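# Press the apple down onto the cutting board

## Task

Pick the apple up off the plate, put it on the cutting board's exposed wood at a spot well away from the knife and from every board edge, then keep pressing it steadily down against the board for several seconds without easing off. The attempt fails, and the run stops, if the board or knife gets shifted, and it fails if the press is strong enough to crush the apple. At the finish nothing may still be moving, a result that holds only because the robot is holding it does not count, and anything the robot is touching at the finish must not drop by more than about a fingernail's width once released.

## Robot and tools

Robot: a single six-joint arm ending in a five-finger right hand. Its base sits on a mount, which the clearance check treats as part of the arm, and may be slightly tilted relative to the table. Joint ranges in rad: shoulder pan -3.142 to 3.142, shoulder lift -6.283 to 6.283, elbow 0.000 to 3.142, wrists 1 to 3 -6.283 to 6.283. The elbow never quite straightens.

Frames. Scene frame: origin on the tabletop directly under the base, +z up, +y to the left when facing along +x. Positions are in metres and orientation is a quaternion in wxyz order. The hand point sits 0.05 m in front of the palm, where the index pad meets the thumb tip in a pinch. Its axes: +z runs along the straightened fingers, +y points out of the palm, and +x runs across the palm toward the little finger. Straight fingers extend 0.06 to 0.07 m past the point along +z. Across the palm the hand reaches 0.08 m on the little-finger side, and on the thumb side 0.02 m (thumb turned fully in front) up to 0.09 m. A wrist bracket on the little-finger side sits 0.03 m beyond the point in +y and 0.11 m out across the palm, and it can collide with things.

execute_actions(actions): a list of actions. Each action is a table of up to 15 rows, and each row lasts one control step of 1/30 s. A short table repeats its final row until 15 steps are filled. An empty list only returns the state and images. A row has 14 numbers, each in [-1, 1]: dx, dy, dz, rx, ry, rz, little, ring, middle, index, thumb_bend, thumb_turn, force_limit, speed. The first six are an offset, not a pose. They are given in the hand point's own axes and measured from the pose it had when the action began; for the first action of a call, that is the last pose a result reported. Every row is relative to that same start, not to the row before. A value of 1.0 equals 0.6 m or 180 degrees, and rx, ry, rz form a single rotation vector. The six finger numbers are absolute targets: -1 is open or straight and +1 is closed. For thumb_turn, -1 puts the thumb beside the palm and +1 puts it opposite the fingers. A pinch is roughly index +0.22, thumb_bend +0.75, thumb_turn +0.57. force_limit maps linearly from about 0 N at -1 to 10 N at +1 (15 N for the two thumb motors) and only stops closing motion. speed runs from nearly zero at -1 up to full at +1, where a full finger stroke takes 0.6 s.

Motion limits: at each step the commanded pose is clipped to within 100 mm and 16 degrees of the measured one, and the arm trails commands by roughly 0.17 s. After a large offset, resend the remainder in the next action. "Hand target" in a result is the pose the controller is currently steering toward. A "pose unreachable" line means the clearance check altered or blocked the command.

move(target, speed, stop_force, blocking): target is a single 14-number row as above, with its offset measured from the pose in this scene's most recent result that shows one. The hand point follows a straight path there in 0.5 to 10 s and does not slow for obstacles. speed is in m/s, 0.002 to 0.5, default 0.25; the turning rate is capped at twice that value in rad/s. stop_force is in N, 9 to 40, and cannot be used in the first 0.2 s of a scene. With it, the path ends once the wrist sensor reads that much added resistance along the direction of travel for two steps in a row. The hand then backs up two steps and holds. The press may briefly exceed stop_force, so approach very slowly. Leave stop_force out when moving away from a surface, and do not rely on it for moves that rotate. With blocking=false, the result arrives after 0.5 s while motion continues; it cannot be combined with stop_force. Poll with wait(0), and call stop or wait before sending new commands. The "move:" line reports how it ended: done, off_target, moving, held, fault, or contact (stop_force triggered; this takes precedence). limits=paced means the pose was clipped, and limits=held means a check blocked some steps. The arm is stiff, so aiming even slightly past a firm contact without stop_force can trigger a fault.

wait(seconds): 0 to 10; holds the last command. stop(): brakes a running move and needs some room to do so. zoom_image(camera, region): region is [x0, y0, x1, y1] in pixels, at most 504 by 504. show_instructions(): shows the reference images. finished_scene(scene): pass the current scene's number; this is final.

Cameras: cam_head_left and cam_head_right are 672x504 pinhole cameras (fx about 290); cam_wrist is a 504x504 fisheye.

Grip: with the thumb turned fully in front, the hand can wrap around objects 0.035 to 0.08 m across, which then sit across the palm on the wrist side of the point. Turn the thumb before reaching the object. A motor only starts when its target changes by 0.01 or more, then moves until it arrives or hits force_limit, and then locks; a lock holds at least 15 N. Resending the same numbers keeps the grip. For a gentle grip, close with speed at -0.9 or lower. The hand_measured, hand_stopped_by (moving, target, force, stalled, fault) and hand_load_n lists follow the row's motor order. A load near 0 means the grip is lost.

Sensing: the Wrist force and Wrist torque lines use the hand's x y z axes, with an offset up to about 4 N, noise up to 2.4 N, and saturation near 50 N. Joint torque readings include drive output and drift, so they are not contact forces.

Avoid: any joint contact torque reaching its limit (136 N m for the first three joints, 25.4 N m for the wrists) or any external force of 150 N; either stops the arm for 10 s. Motors warn at 70 °C and brake at 85 °C. Do not crush the apple, shift the board or knife, drop or slam anything, or knock objects off the table. Loose objects may occasionally be pushed. The simulation keeps running while you think, and the robot holds its last command throughout.

Each tool is called after "Call:" in YAML: its name, and indented under it one key for each argument.

Reference images:

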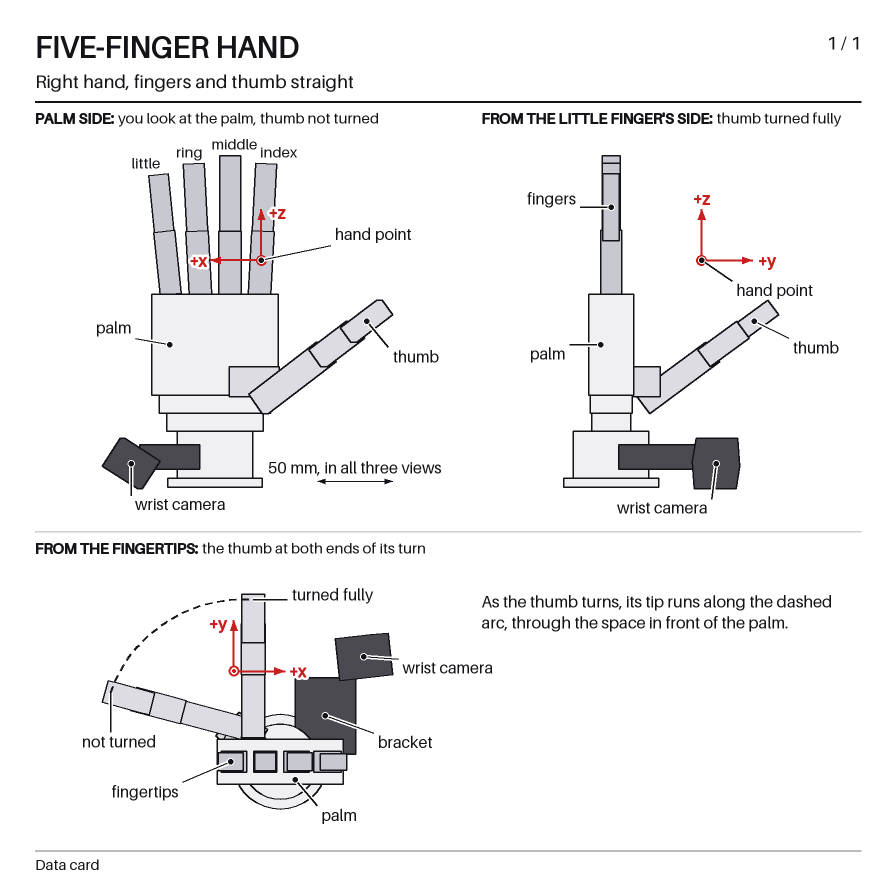

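## Session

Call:
execute_actions:
  actions: []

Scene clock: 0.00 s.
end_effector_position=(+0.4885, -0.0206, +0.1527) hand_measured=(-1.000, -1.000, -1.000, -1.000, -1.000, -1.000) hand_load_n=(+0.0, +0.0, +0.0, +0.0, +0.0, +0.0) hand_stopped_by=(target, target, target, target, target, target) hand_force_limit=0.00 hand_speed=-0.80 end_effector_quat_wxyz=(+0.380, +0.318, +0.779, -0.385) end_effector_velocity=(-0.000, -0.000, +0.000) end_effector_angular_velocity=(-0.000, +0.000, -0.001)
Joint positions: [ 0.084 -0.655  1.944 -0.213  2.461 -0.831]
Joint velocities: [-0.     0.     0.001 -0.     0.     0.001]
Joint torques (N m, as the arm reports them, + toward a larger angle): no reading
Wrist force (N, on the end effector, along its own x y z axes, offset not removed): no reading
Wrist torque (N m, same axes, about the end effector's origin, offset not removed): no reading
Hand target: +0.489, -0.021, +0.153; +0.380, +0.318, +0.779, -0.385

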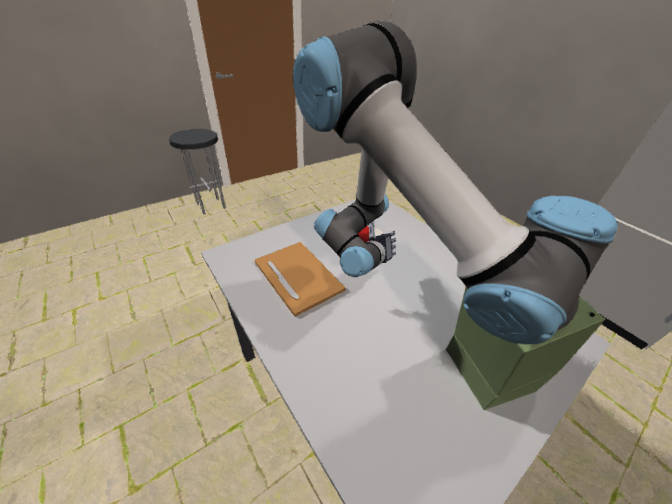

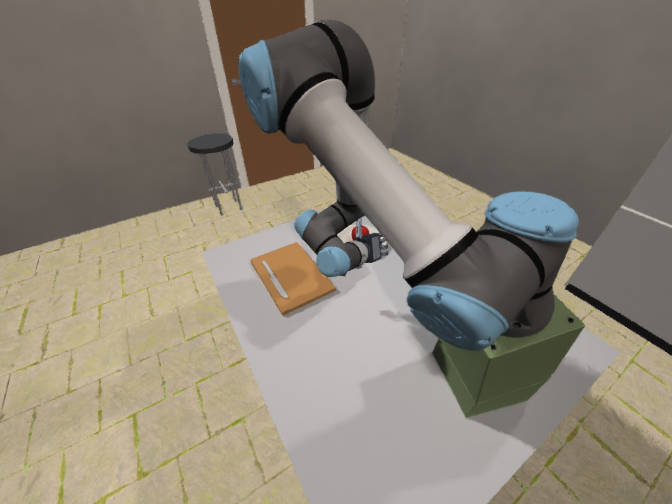

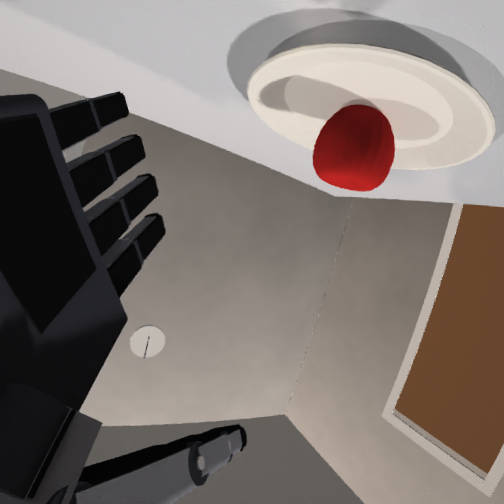

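Call:
move:
  target: [-0.209,-0.0895,-0.104,-0.0982,0.0648,-0.3678,-1,-1,-1,-1,-1,1,0,0.5]
  speed: 0.3

Scene clock: 6.80 s.
end_effector_position=(+0.4884, -0.0202, +0.3025) hand_measured=(-1.000, -1.000, -1.000, -1.000, -1.000, +1.000) hand_load_n=(+0.0, +0.0, +0.0, +0.0, +0.0, +0.0) hand_stopped_by=(target, target, target, target, target, target) hand_force_limit=0.00 hand_speed=0.50 end_effector_quat_wxyz=(+0.076, -0.180, +0.904, -0.379) end_effector_velocity=(-0.000, -0.000, +0.001) end_effector_angular_velocity=(+0.000, +0.013, +0.007)
Joint positions: [-0.257 -1.179  1.899  0.353  1.996 -2.24 ]
Joint velocities: [-0.002  0.001 -0.007  0.012 -0.003 -0.013]
Joint torques (N m, as the arm reports them, + toward a larger angle): [-19.07 -22.4  -26.96   2.81  -0.41  -1.16]
Wrist force (N, on the end effector, along its own x y z axes, offset not removed): [-1.2 -1.0 2.3]
Wrist torque (N m, same axes, about the end effector's origin, offset not removed): [-0.25 0.21 -0.24]
Hand target: +0.488, -0.020, +0.303; +0.075, -0.180, +0.904, -0.379
Off the commanded pose: 0.000 m, 0 deg.
move: done

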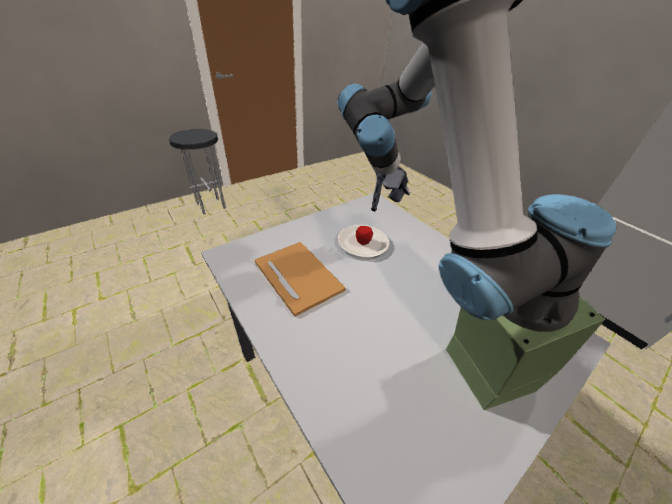

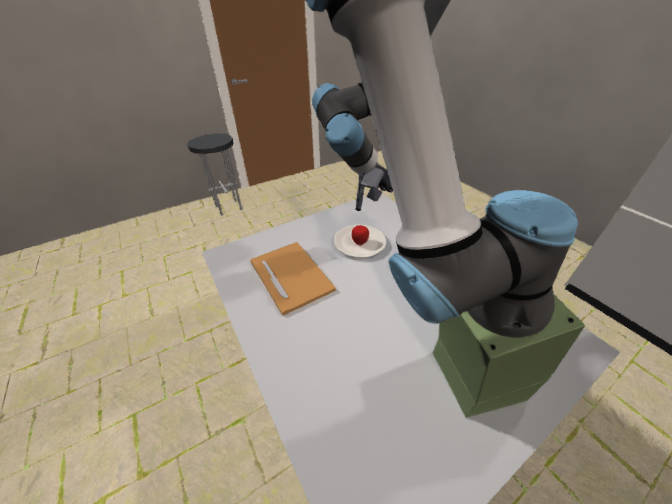

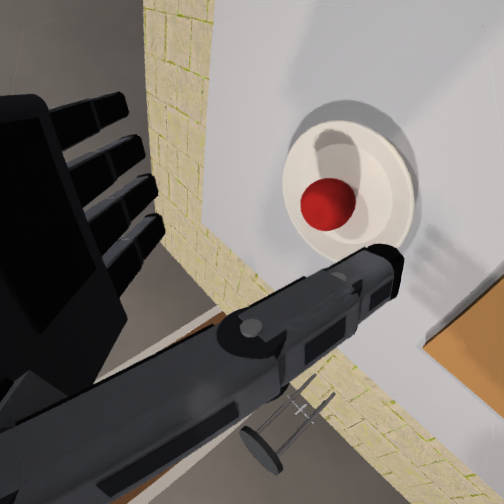

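Call:
move:
  target: [-0.1743,0.0438,0.3415,0,0,0,-1,-1,-1,-1,-1,1,0,0.5]
  speed: 0.3

Scene clock: 11.37 s.
end_effector_position=(+0.6337, -0.0985, +0.1406) hand_measured=(-1.000, -1.000, -1.000, -1.000, -1.000, +1.000) hand_load_n=(+0.0, +0.0, +0.0, +0.0, +0.0, +0.0) hand_stopped_by=(target, target, target, target, target, target) hand_force_limit=0.00 hand_speed=0.50 end_effector_quat_wxyz=(+0.076, -0.180, +0.904, -0.379) end_effector_velocity=(+0.001, -0.001, -0.002) end_effector_angular_velocity=(+0.001, +0.004, -0.002)
Joint positions: [-0.271 -0.631  1.422  0.275  1.99  -2.253]
Joint velocities: [ 0.     0.007 -0.008  0.005  0.     0.001]
Joint torques (N m, as the arm reports them, + toward a larger angle): [ -1.29 -35.67 -28.05   3.31   2.27   1.39]
Wrist force (N, on the end effector, along its own x y z axes, offset not removed): [-1.1 -2.9 2.3]
Wrist torque (N m, same axes, about the end effector's origin, offset not removed): [-0.52 0.15 -0.30]
Hand target: +0.634, -0.099, +0.140; +0.076, -0.180, +0.904, -0.379
Off the commanded pose: 0.000 m, 0 deg.
move: done

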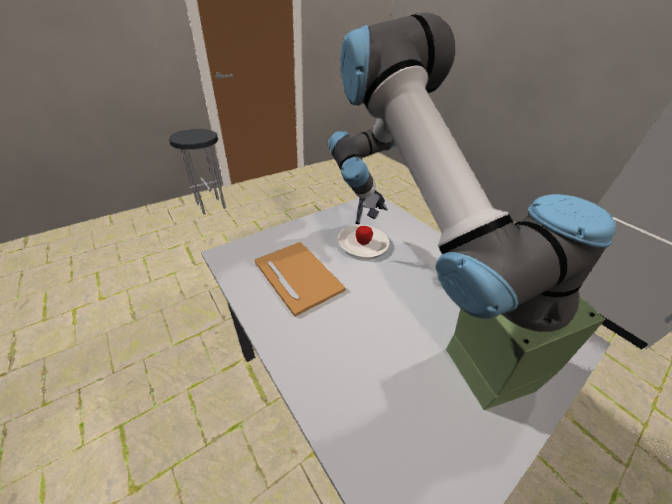

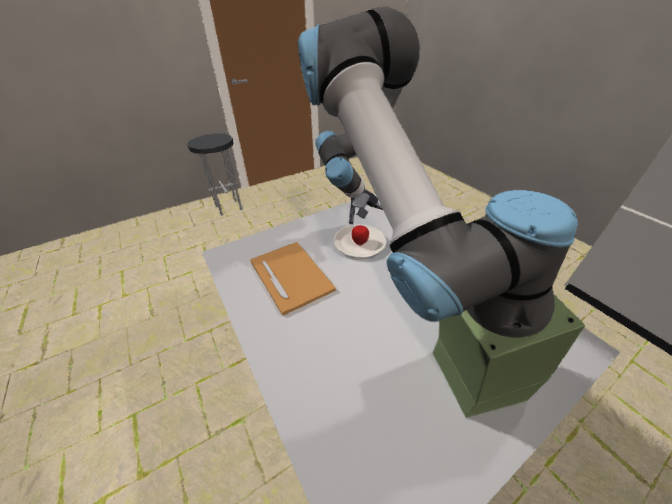

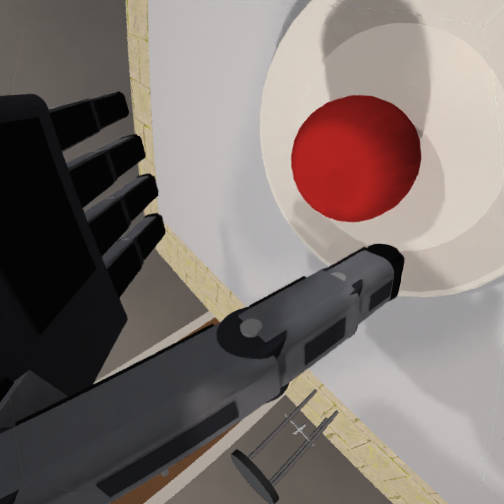

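Call:
move:
  target: [0,0.0785,0.0862,0,0,0,-1,-1,-1,-1,-1,1,0,0.5]
  speed: 0.12

Call:
zoom_image:
  camera: "cam_head_left"
  region: [300, 170, 420, 270]

Scene clock: 13.57 s.
end_effector_position=(+0.6353, -0.1021, +0.0711) hand_measured=(-1.000, -1.000, -1.000, -1.000, -1.000, +1.000) hand_load_n=(+0.0, +0.0, +0.0, +0.0, +0.0, +0.0) hand_stopped_by=(target, target, target, target, target, target) hand_force_limit=0.00 hand_speed=0.50 end_effector_quat_wxyz=(+0.076, -0.180, +0.904, -0.379) end_effector_velocity=(-0.000, +0.000, -0.003) end_effector_angular_velocity=(+0.001, +0.001, +0.000)
Joint positions: [-0.248 -0.496  1.367  0.205  2.001 -2.231]
Joint velocities: [ 0.001  0.006 -0.003 -0.002 -0.001  0.001]
Joint torques (N m, as the arm reports them, + toward a larger angle): [ -0.86 -38.26 -25.97  -0.23   2.47   1.34]
Wrist force (N, on the end effector, along its own x y z axes, offset not removed): [-1.5 -1.7 3.5]
Wrist torque (N m, same axes, about the end effector's origin, offset not removed): [-0.56 0.19 -0.34]
Hand target: +0.635, -0.102, +0.071; +0.076, -0.180, +0.904, -0.379
Off the commanded pose: 0.000 m, 0 deg.
move: done

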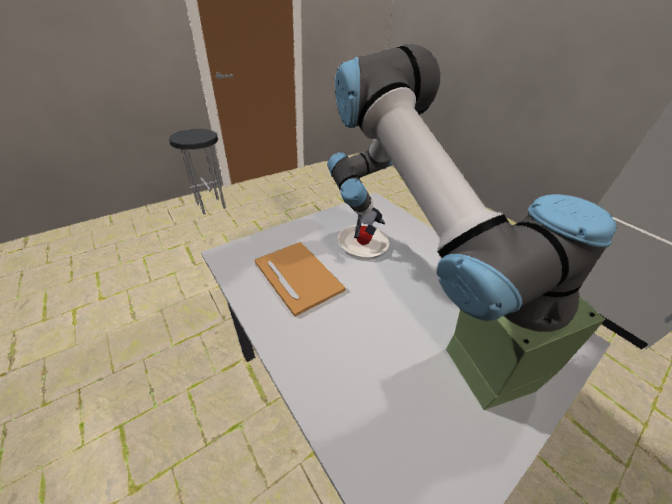

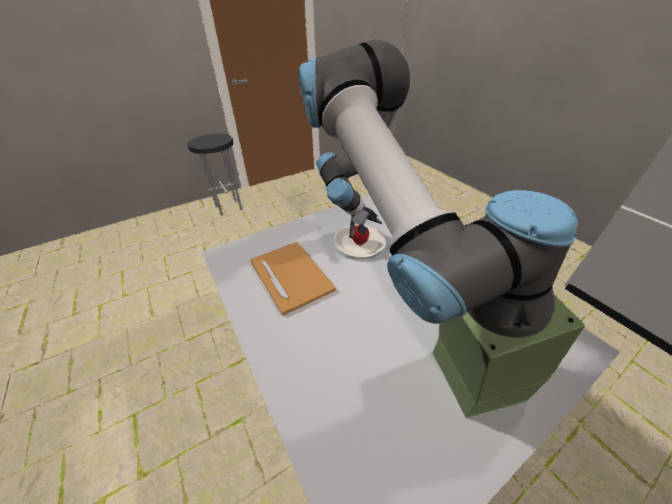

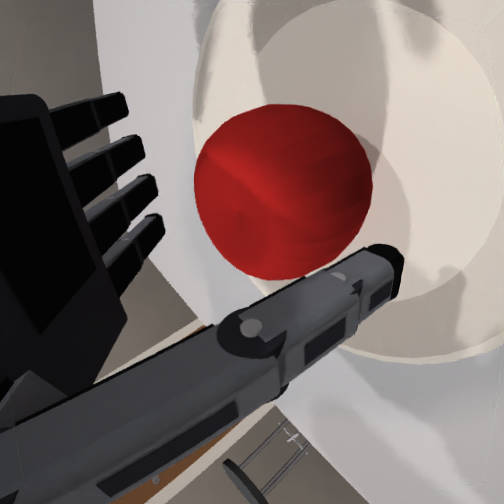

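Region (300, 170, 420, 270) of cam_head_left's 672x504 image, scaled by 4.200, with more detail than that image has.

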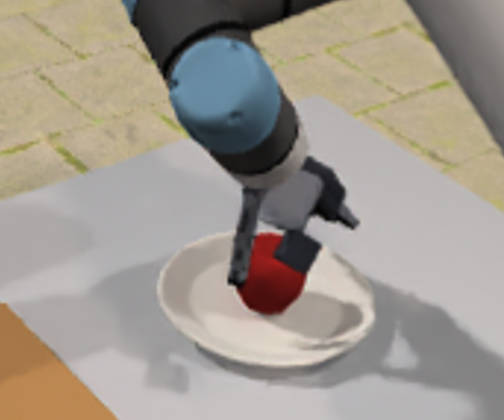

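Call:
move:
  target: [0,0.040,0.036,0,0,0,-0.8,-0.8,-0.8,-0.8,-1,1,0,0.5]
  speed: 0.04
  stop_force: 9

Call:
zoom_image:
  camera: "cam_head_left"
  region: [300, 170, 420, 270]

Scene clock: 15.67 s.
end_effector_position=(+0.6347, -0.1008, +0.0391) hand_measured=(-0.800, -0.800, -0.800, -0.800, -1.000, +1.000) hand_load_n=(+0.0, +0.0, +0.0, +0.0, +0.0, +0.0) hand_stopped_by=(target, target, target, target, target, target) hand_force_limit=0.00 hand_speed=0.50 end_effector_quat_wxyz=(+0.076, -0.180, +0.904, -0.379) end_effector_velocity=(+0.000, -0.000, -0.003) end_effector_angular_velocity=(-0.001, -0.001, -0.001)
Joint positions: [-0.233 -0.433  1.335  0.18   2.008 -2.216]
Joint velocities: [ 0.001  0.006 -0.004 -0.002  0.002  0.001]
Joint torques (N m, as the arm reports them, + toward a larger angle): [ -1.25 -40.03 -25.65  -0.08   2.39   1.22]
Wrist force (N, on the end effector, along its own x y z axes, offset not removed): [-0.2 0.3 2.4]
Wrist torque (N m, same axes, about the end effector's origin, offset not removed): [0.02 0.02 -0.20]
Hand target: +0.635, -0.101, +0.039; +0.076, -0.180, +0.904, -0.379
Off the commanded pose: 0.000 m, 0 deg.
move: done

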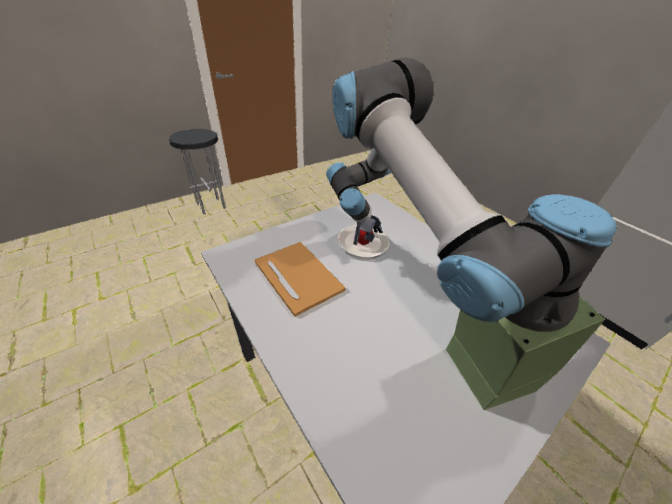

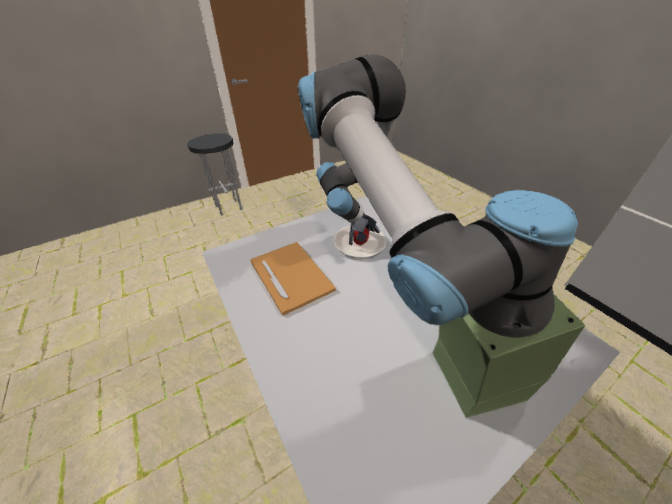

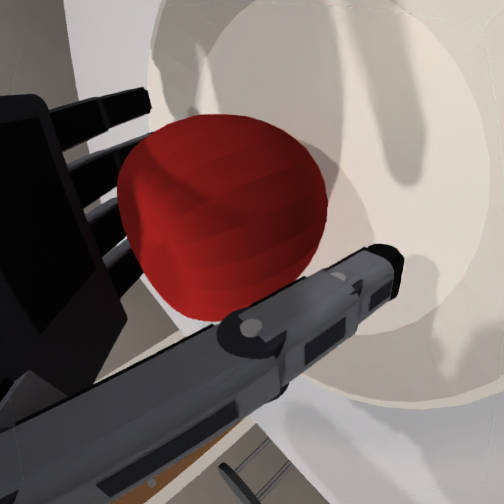

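Region (300, 170, 420, 270) of cam_head_left's 672x504 image, scaled by 4.200, with more detail than that image has.

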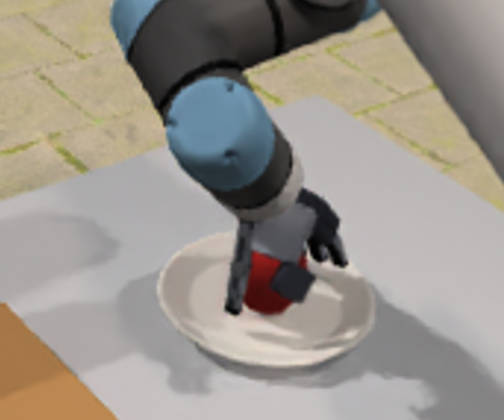

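Call:
move:
  target: [0,0.0095,0.0095,0,0,0,-0.7,-0.7,-0.7,-0.7,-0.85,1,0,0.3]
  speed: 0.02
  stop_force: 9

Call:
execute_actions:
  actions:
    - [[0,0,0,0,0,0,0.6,0.6,0.6,0.6,0.6,1,0.3,-0.5]]
    - [[0,0,0,0,0,0,0.6,0.6,0.6,0.6,0.6,1,0.3,-0.5]]
    - [[0,0,0,0,0,0,0.6,0.6,0.6,0.6,0.6,1,0.3,-0.5]]

Scene clock: 16.90 s.
end_effector_position=(+0.6348, -0.1009, +0.0313) hand_measured=(-0.700, -0.700, -0.700, -0.700, -0.850, +1.000) hand_load_n=(+0.0, +0.0, +0.0, +0.0, +0.0, +0.0) hand_stopped_by=(target, target, target, target, target, target) hand_force_limit=0.00 hand_speed=0.30 end_effector_quat_wxyz=(+0.076, -0.180, +0.904, -0.379) end_effector_velocity=(-0.000, +0.000, -0.002) end_effector_angular_velocity=(-0.000, +0.001, -0.000)
Joint positions: [-0.23  -0.418  1.326  0.175  2.009 -2.213]
Joint velocities: [ 0.001  0.005 -0.002 -0.001  0.001  0.001]
Joint torques (N m, as the arm reports them, + toward a larger angle): [ -1.45 -39.02 -23.66  -0.12   2.39   1.38]
Wrist force (N, on the end effector, along its own x y z axes, offset not removed): [-1.3 -0.4 1.8]
Wrist torque (N m, same axes, about the end effector's origin, offset not removed): [-0.04 0.15 -0.20]
Hand target: +0.635, -0.101, +0.031; +0.076, -0.180, +0.904, -0.379
Off the commanded pose: 0.000 m, 0 deg.
move: done

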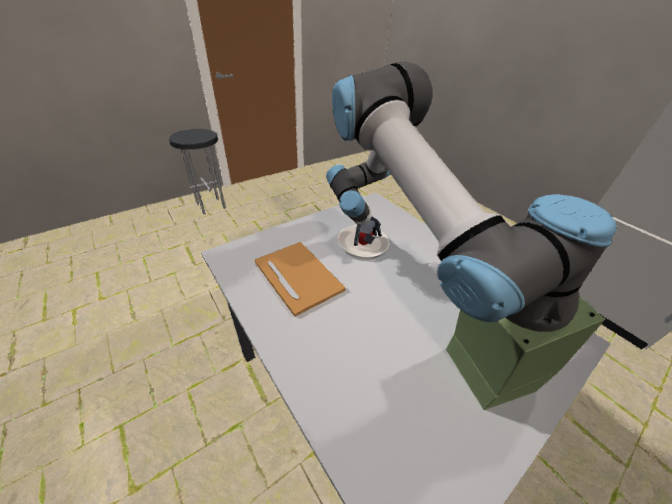

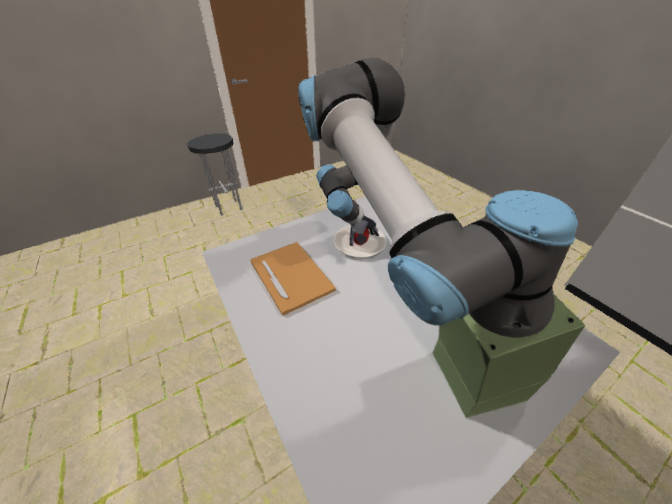

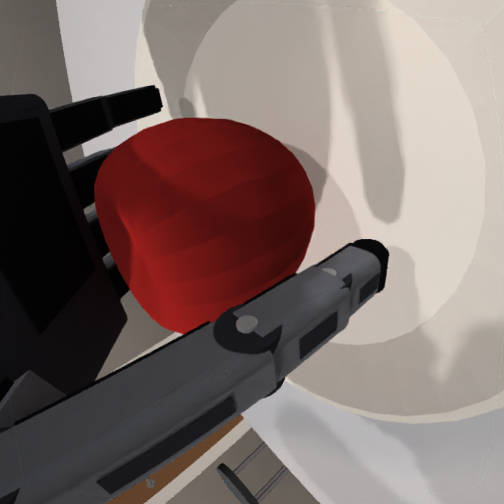

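Scene clock: 18.40 s.
end_effector_position=(+0.6348, -0.1009, +0.0314) hand_measured=(+0.322, -0.152, -0.622, -0.122, -0.504, +1.000) hand_load_n=(+7.0, +6.0, +7.0, +7.0, +13.5, +8.0) hand_stopped_by=(force, force, force, force, force, target) hand_force_limit=0.30 hand_speed=-0.50 end_effector_quat_wxyz=(+0.076, -0.180, +0.904, -0.379) end_effector_velocity=(+0.001, -0.000, +0.002) end_effector_angular_velocity=(-0.002, -0.002, -0.000)
Joint positions: [-0.23  -0.418  1.326  0.175  2.009 -2.213]
Joint velocities: [-0.    -0.002 -0.    -0.     0.001 -0.   ]
Joint torques (N m, as the arm reports them, + toward a larger angle): [ -7.76 -41.09  -6.73   0.73  -0.9    0.24]
Wrist force (N, on the end effector, along its own x y z axes, offset not removed): [-1.5 -10.0 -4.9]
Wrist torque (N m, same axes, about the end effector's origin, offset not removed): [0.79 0.61 -0.42]
Hand target: +0.635, -0.101, +0.031; +0.076, -0.180, +0.904, -0.379
Off the commanded pose: 0.000 m, 0 deg.

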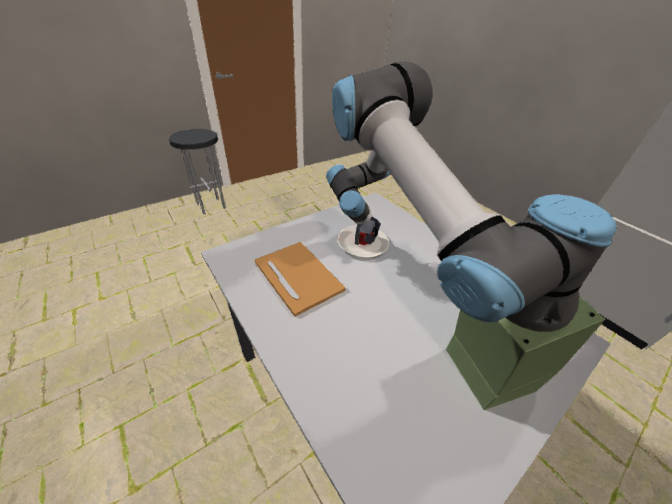

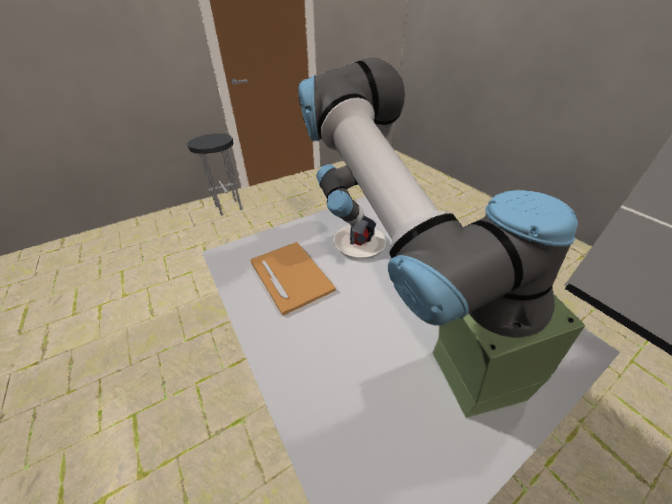

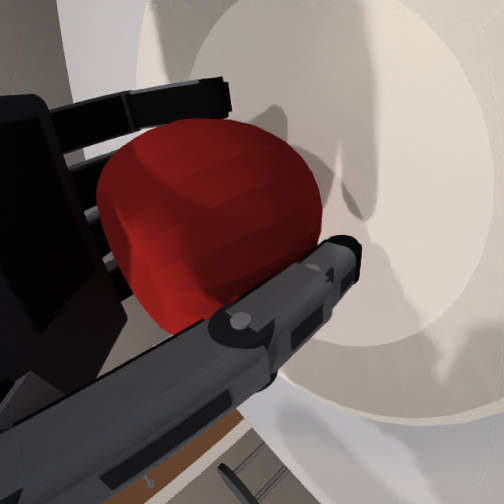

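Call:
execute_actions:
  actions:
    - [[0,-0.012,-0.012,0,0,0,0.6,0.6,0.6,0.6,0.6,1,0.3,-0.5]]
    - [[0,0,0,0,0,0,0.6,0.65,0.65,0.65,0.6,1,0.4,-0.6]]
    - [[0,0,0,0,0,0,0.6,0.65,0.65,0.65,0.6,1,0.4,-0.6]]

Scene clock: 20.20 s.
end_effector_position=(+0.6347, -0.1008, +0.0413) hand_measured=(+0.322, -0.138, -0.206, -0.122, -0.506, +1.000) hand_load_n=(+4.0, +7.5, +9.5, +3.5, +18.0, +8.5) hand_stopped_by=(force, force, force, force, force, target) hand_force_limit=0.40 hand_speed=-0.60 end_effector_quat_wxyz=(+0.076, -0.180, +0.904, -0.379) end_effector_velocity=(+0.000, -0.001, +0.001) end_effector_angular_velocity=(-0.002, -0.000, -0.000)
Joint positions: [-0.234 -0.438  1.338  0.182  2.007 -2.217]
Joint velocities: [-0.001 -0.    -0.001 -0.     0.001 -0.001]
Joint torques (N m, as the arm reports them, + toward a larger angle): [-13.29 -42.12 -12.75   0.33  -0.19   0.36]
Wrist force (N, on the end effector, along its own x y z axes, offset not removed): [-2.3 0.9 4.0]
Wrist torque (N m, same axes, about the end effector's origin, offset not removed): [-0.04 0.25 -0.32]
Hand target: +0.635, -0.101, +0.041; +0.076, -0.180, +0.904, -0.379
Off the commanded pose: 0.000 m, 0 deg.

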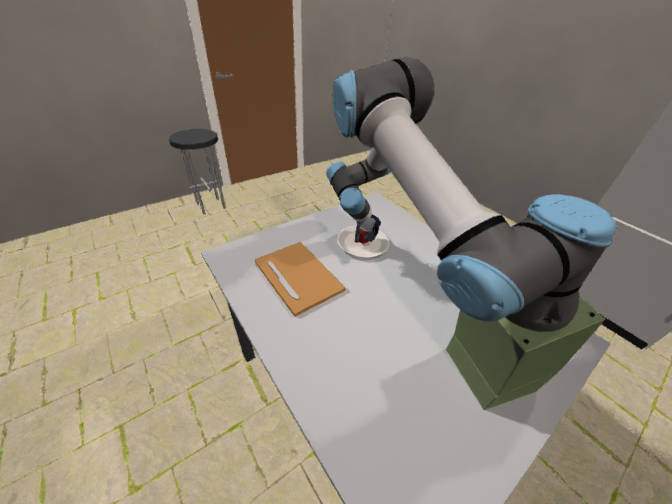

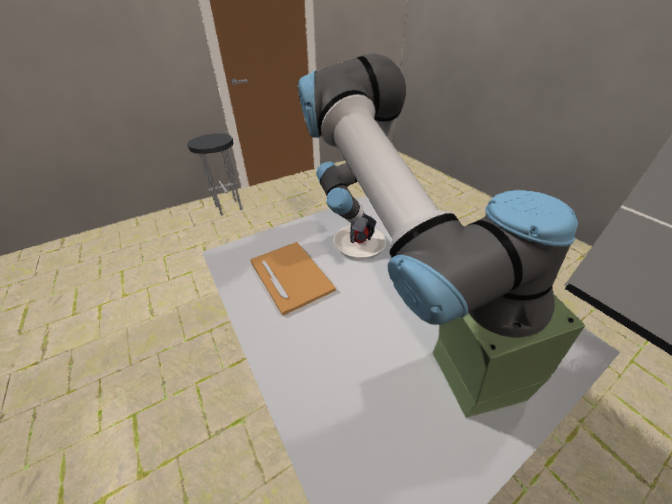

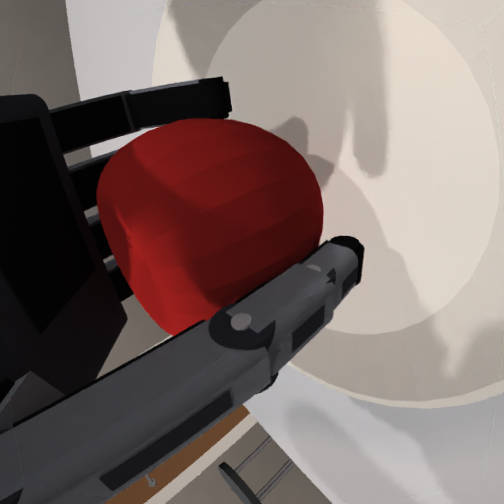

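Call:
move:
  target: [-0.1123,0.1592,-0.5387,0,0,0,0.6,0.65,0.65,0.65,0.6,1,0.4,-0.6]
  speed: 0.25

Scene clock: 24.23 s.
end_effector_position=(+0.5833, +0.1997, +0.1991) hand_measured=(+0.322, -0.138, -0.206, -0.122, -0.506, +1.000) hand_load_n=(+4.0, +7.5, +9.5, +3.5, +18.0, +8.5) hand_stopped_by=(force, force, force, force, force, target) hand_force_limit=0.40 hand_speed=-0.60 end_effector_quat_wxyz=(+0.076, -0.180, +0.905, -0.379) end_effector_velocity=(+0.000, +0.002, +0.001) end_effector_angular_velocity=(-0.001, +0.000, -0.001)
Joint positions: [ 0.254 -0.714  1.302  0.764  2.181 -1.687]
Joint velocities: [ 0.004  0.002 -0.007  0.01   0.002  0.006]
Joint torques (N m, as the arm reports them, + toward a larger angle): [  4.   -40.42 -26.61   4.13   2.63   1.72]
Wrist force (N, on the end effector, along its own x y z axes, offset not removed): [-0.9 2.1 2.4]
Wrist torque (N m, same axes, about the end effector's origin, offset not removed): [0.19 0.20 -0.13]
Hand target: +0.583, +0.200, +0.199; +0.075, -0.180, +0.905, -0.379
Off the commanded pose: 0.001 m, 0 deg.
move: done

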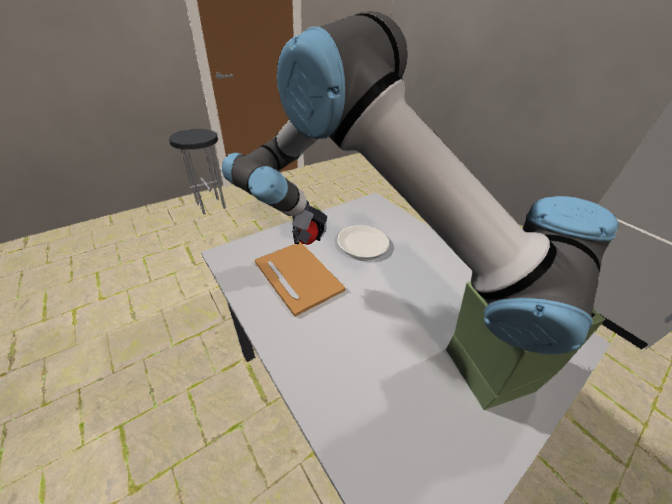

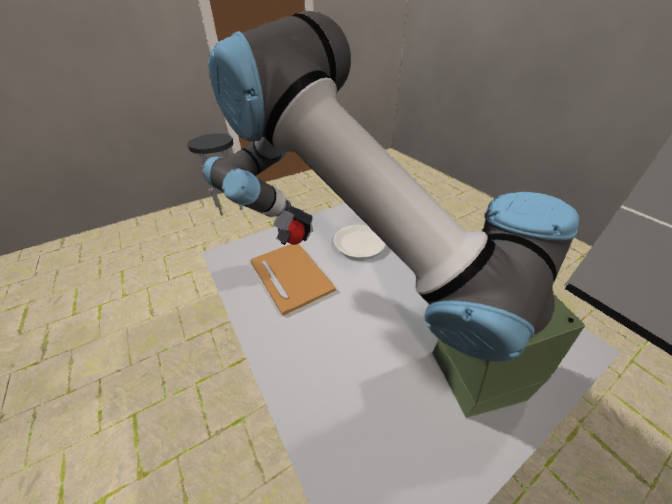

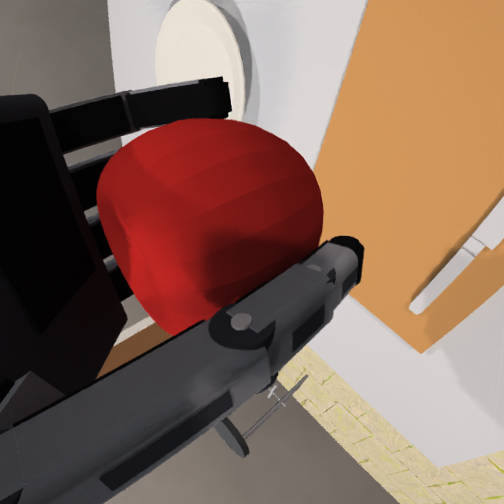

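Call:
move:
  target: [0.0051,0.1447,0.1591,0,0,0,0.6,0.65,0.65,0.65,0.6,1,0.4,-0.6]
  speed: 0.15

Call:
zoom_image:
  camera: "cam_head_left"
  region: [240, 220, 360, 320]

Scene clock: 27.53 s.
end_effector_position=(+0.5833, +0.1917, +0.0706) hand_measured=(+0.322, -0.138, -0.206, -0.122, -0.506, +1.000) hand_load_n=(+4.0, +7.5, +9.5, +3.5, +18.0, +8.5) hand_stopped_by=(force, force, force, force, force, target) hand_force_limit=0.40 hand_speed=-0.60 end_effector_quat_wxyz=(+0.076, -0.180, +0.905, -0.379) end_effector_velocity=(+0.001, +0.000, -0.002) end_effector_angular_velocity=(+0.000, -0.002, +0.000)
Joint positions: [ 0.282 -0.48   1.22   0.631  2.186 -1.654]
Joint velocities: [ 0.001  0.005 -0.004 -0.002  0.001  0.002]
Joint torques (N m, as the arm reports them, + toward a larger angle): [  1.7  -40.42 -22.58   1.01   2.89   1.15]
Wrist force (N, on the end effector, along its own x y z axes, offset not removed): [-1.4 0.9 2.3]
Wrist torque (N m, same axes, about the end effector's origin, offset not removed): [0.08 0.26 -0.30]
Hand target: +0.583, +0.192, +0.070; +0.076, -0.180, +0.905, -0.379
Off the commanded pose: 0.000 m, 0 deg.
move: done

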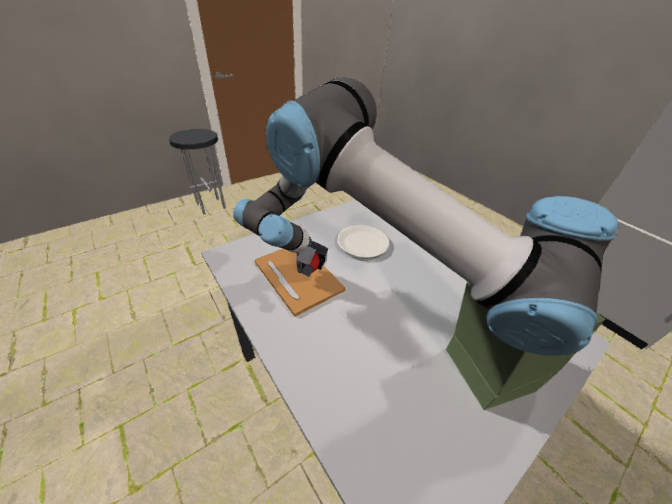

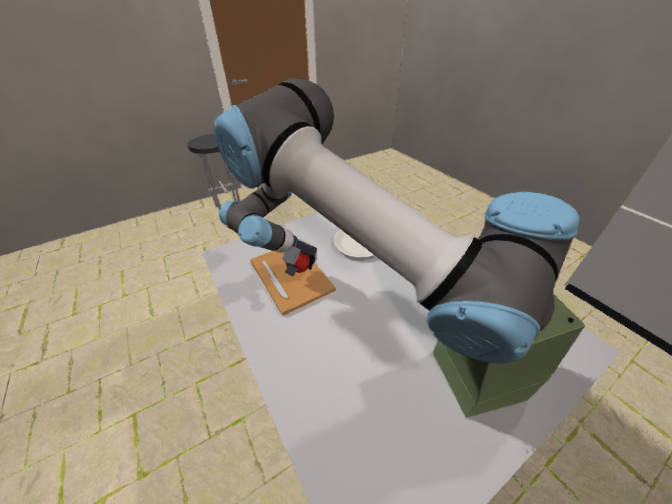

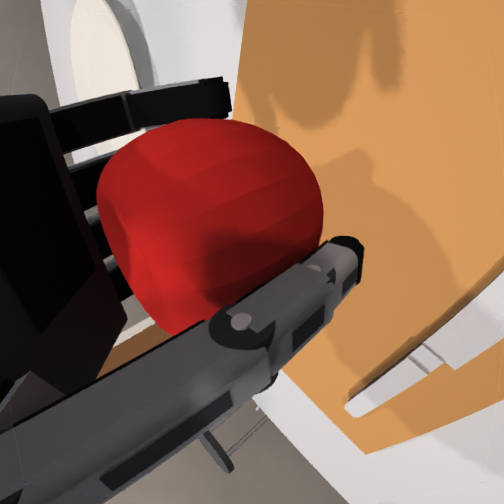

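Region (240, 220, 360, 320) of cam_head_left's 672x504 image, scaled by 4.200, with more detail than that image has.

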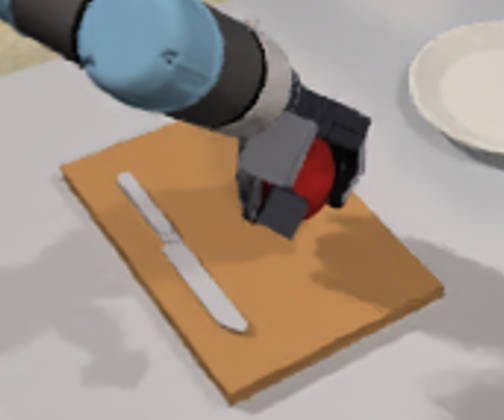

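Call:
move:
  target: [-0.0077,0.0343,0.0078,0,0,0,0.6,0.65,0.65,0.65,0.6,1,0.4,-0.6]
  speed: 0.04
  stop_force: 9

Call:
move:
  target: [0,0.0357,0.035,0,0,0,0.6,0.65,0.65,0.65,0.6,1,0.4,-0.6]
  speed: 0.006
  stop_force: 12

Scene clock: 29.37 s.
end_effector_position=(+0.5834, +0.2035, +0.0529) hand_measured=(+0.322, -0.138, -0.206, -0.122, -0.506, +1.000) hand_load_n=(+4.0, +7.5, +9.5, +3.5, +18.0, +8.5) hand_stopped_by=(force, force, force, force, force, target) hand_force_limit=0.40 hand_speed=-0.60 end_effector_quat_wxyz=(+0.076, -0.180, +0.905, -0.379) end_effector_velocity=(+0.001, +0.002, -0.002) end_effector_angular_velocity=(+0.002, -0.001, -0.000)
Joint positions: [ 0.306 -0.434  1.17   0.652  2.191 -1.625]
Joint velocities: [ 0.002  0.005 -0.008  0.003 -0.001  0.003]
Joint torques (N m, as the arm reports them, + toward a larger angle): [  3.12 -41.39 -24.37   4.35   2.51   1.48]
Wrist force (N, on the end effector, along its own x y z axes, offset not removed): [-1.4 0.3 4.0]
Wrist torque (N m, same axes, about the end effector's origin, offset not removed): [-0.24 0.15 -0.22]
Hand target: +0.583, +0.204, +0.053; +0.076, -0.180, +0.905, -0.379
Off the commanded pose: 0.000 m, 0 deg.
move: done

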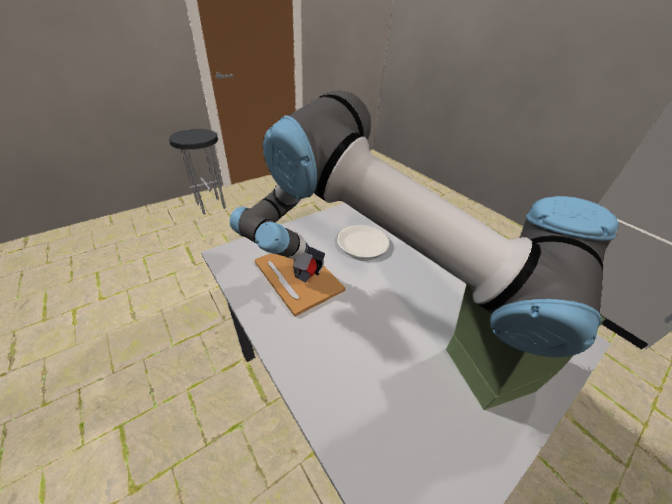

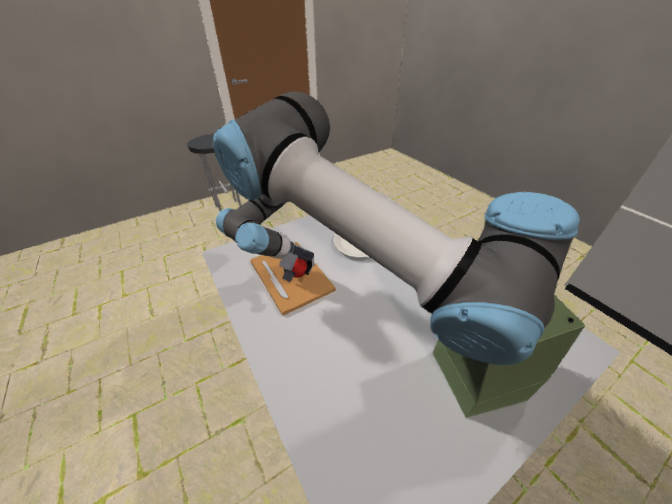

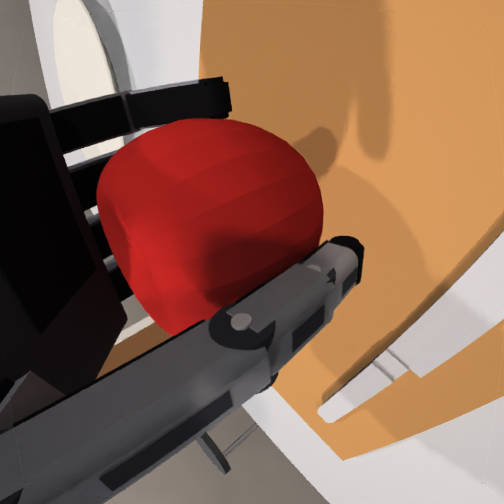

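Scene clock: 31.47 s.
end_effector_position=(+0.5836, +0.2036, +0.0427) hand_measured=(+0.322, -0.138, -0.206, -0.122, -0.506, +1.000) hand_load_n=(+3.5, +7.0, +8.0, +3.0, +18.5, +8.5) hand_stopped_by=(force, force, force, force, force, target) hand_force_limit=0.40 hand_speed=-0.60 end_effector_quat_wxyz=(+0.076, -0.180, +0.904, -0.379) end_effector_velocity=(-0.000, +0.001, +0.003) end_effector_angular_velocity=(+0.000, -0.001, +0.000)
Joint positions: [ 0.31  -0.413  1.155  0.647  2.192 -1.621]
Joint velocities: [ 0.001 -0.006  0.004  0.001  0.     0.001]
Joint torques (N m, as the arm reports them, + toward a larger angle): [ -9.16 -44.57   1.85   0.54  -2.36  -0.52]
Wrist force (N, on the end effector, along its own x y z axes, offset not removed): [3.1 -12.0 -11.3]
Wrist torque (N m, same axes, about the end effector's origin, offset not removed): [0.71 0.63 -0.43]
Hand target: +0.583, +0.204, +0.043; +0.076, -0.180, +0.905, -0.379
Off the commanded pose: 0.020 m, 0 deg.
move: contact

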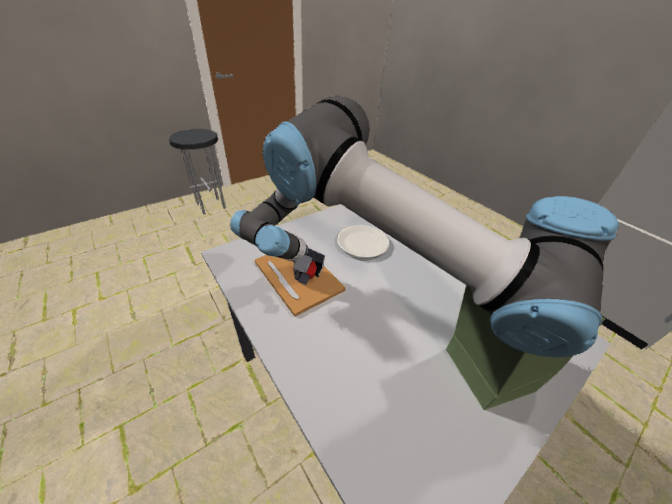

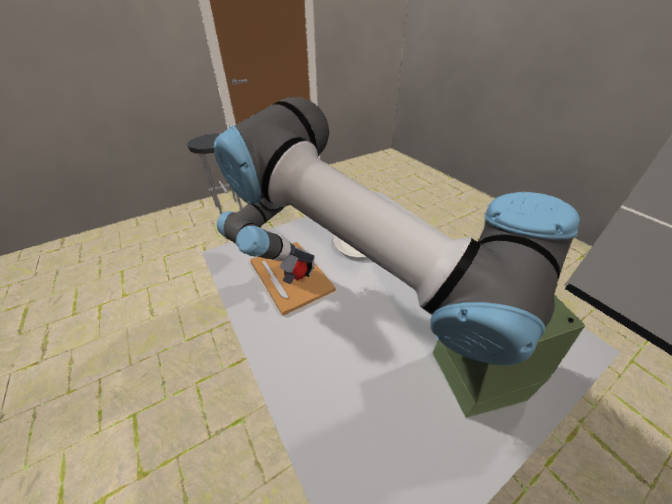

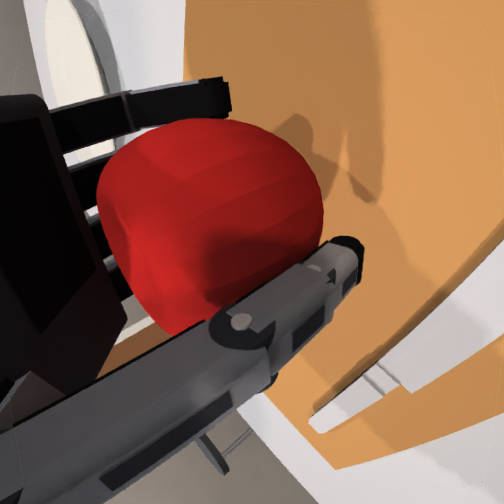

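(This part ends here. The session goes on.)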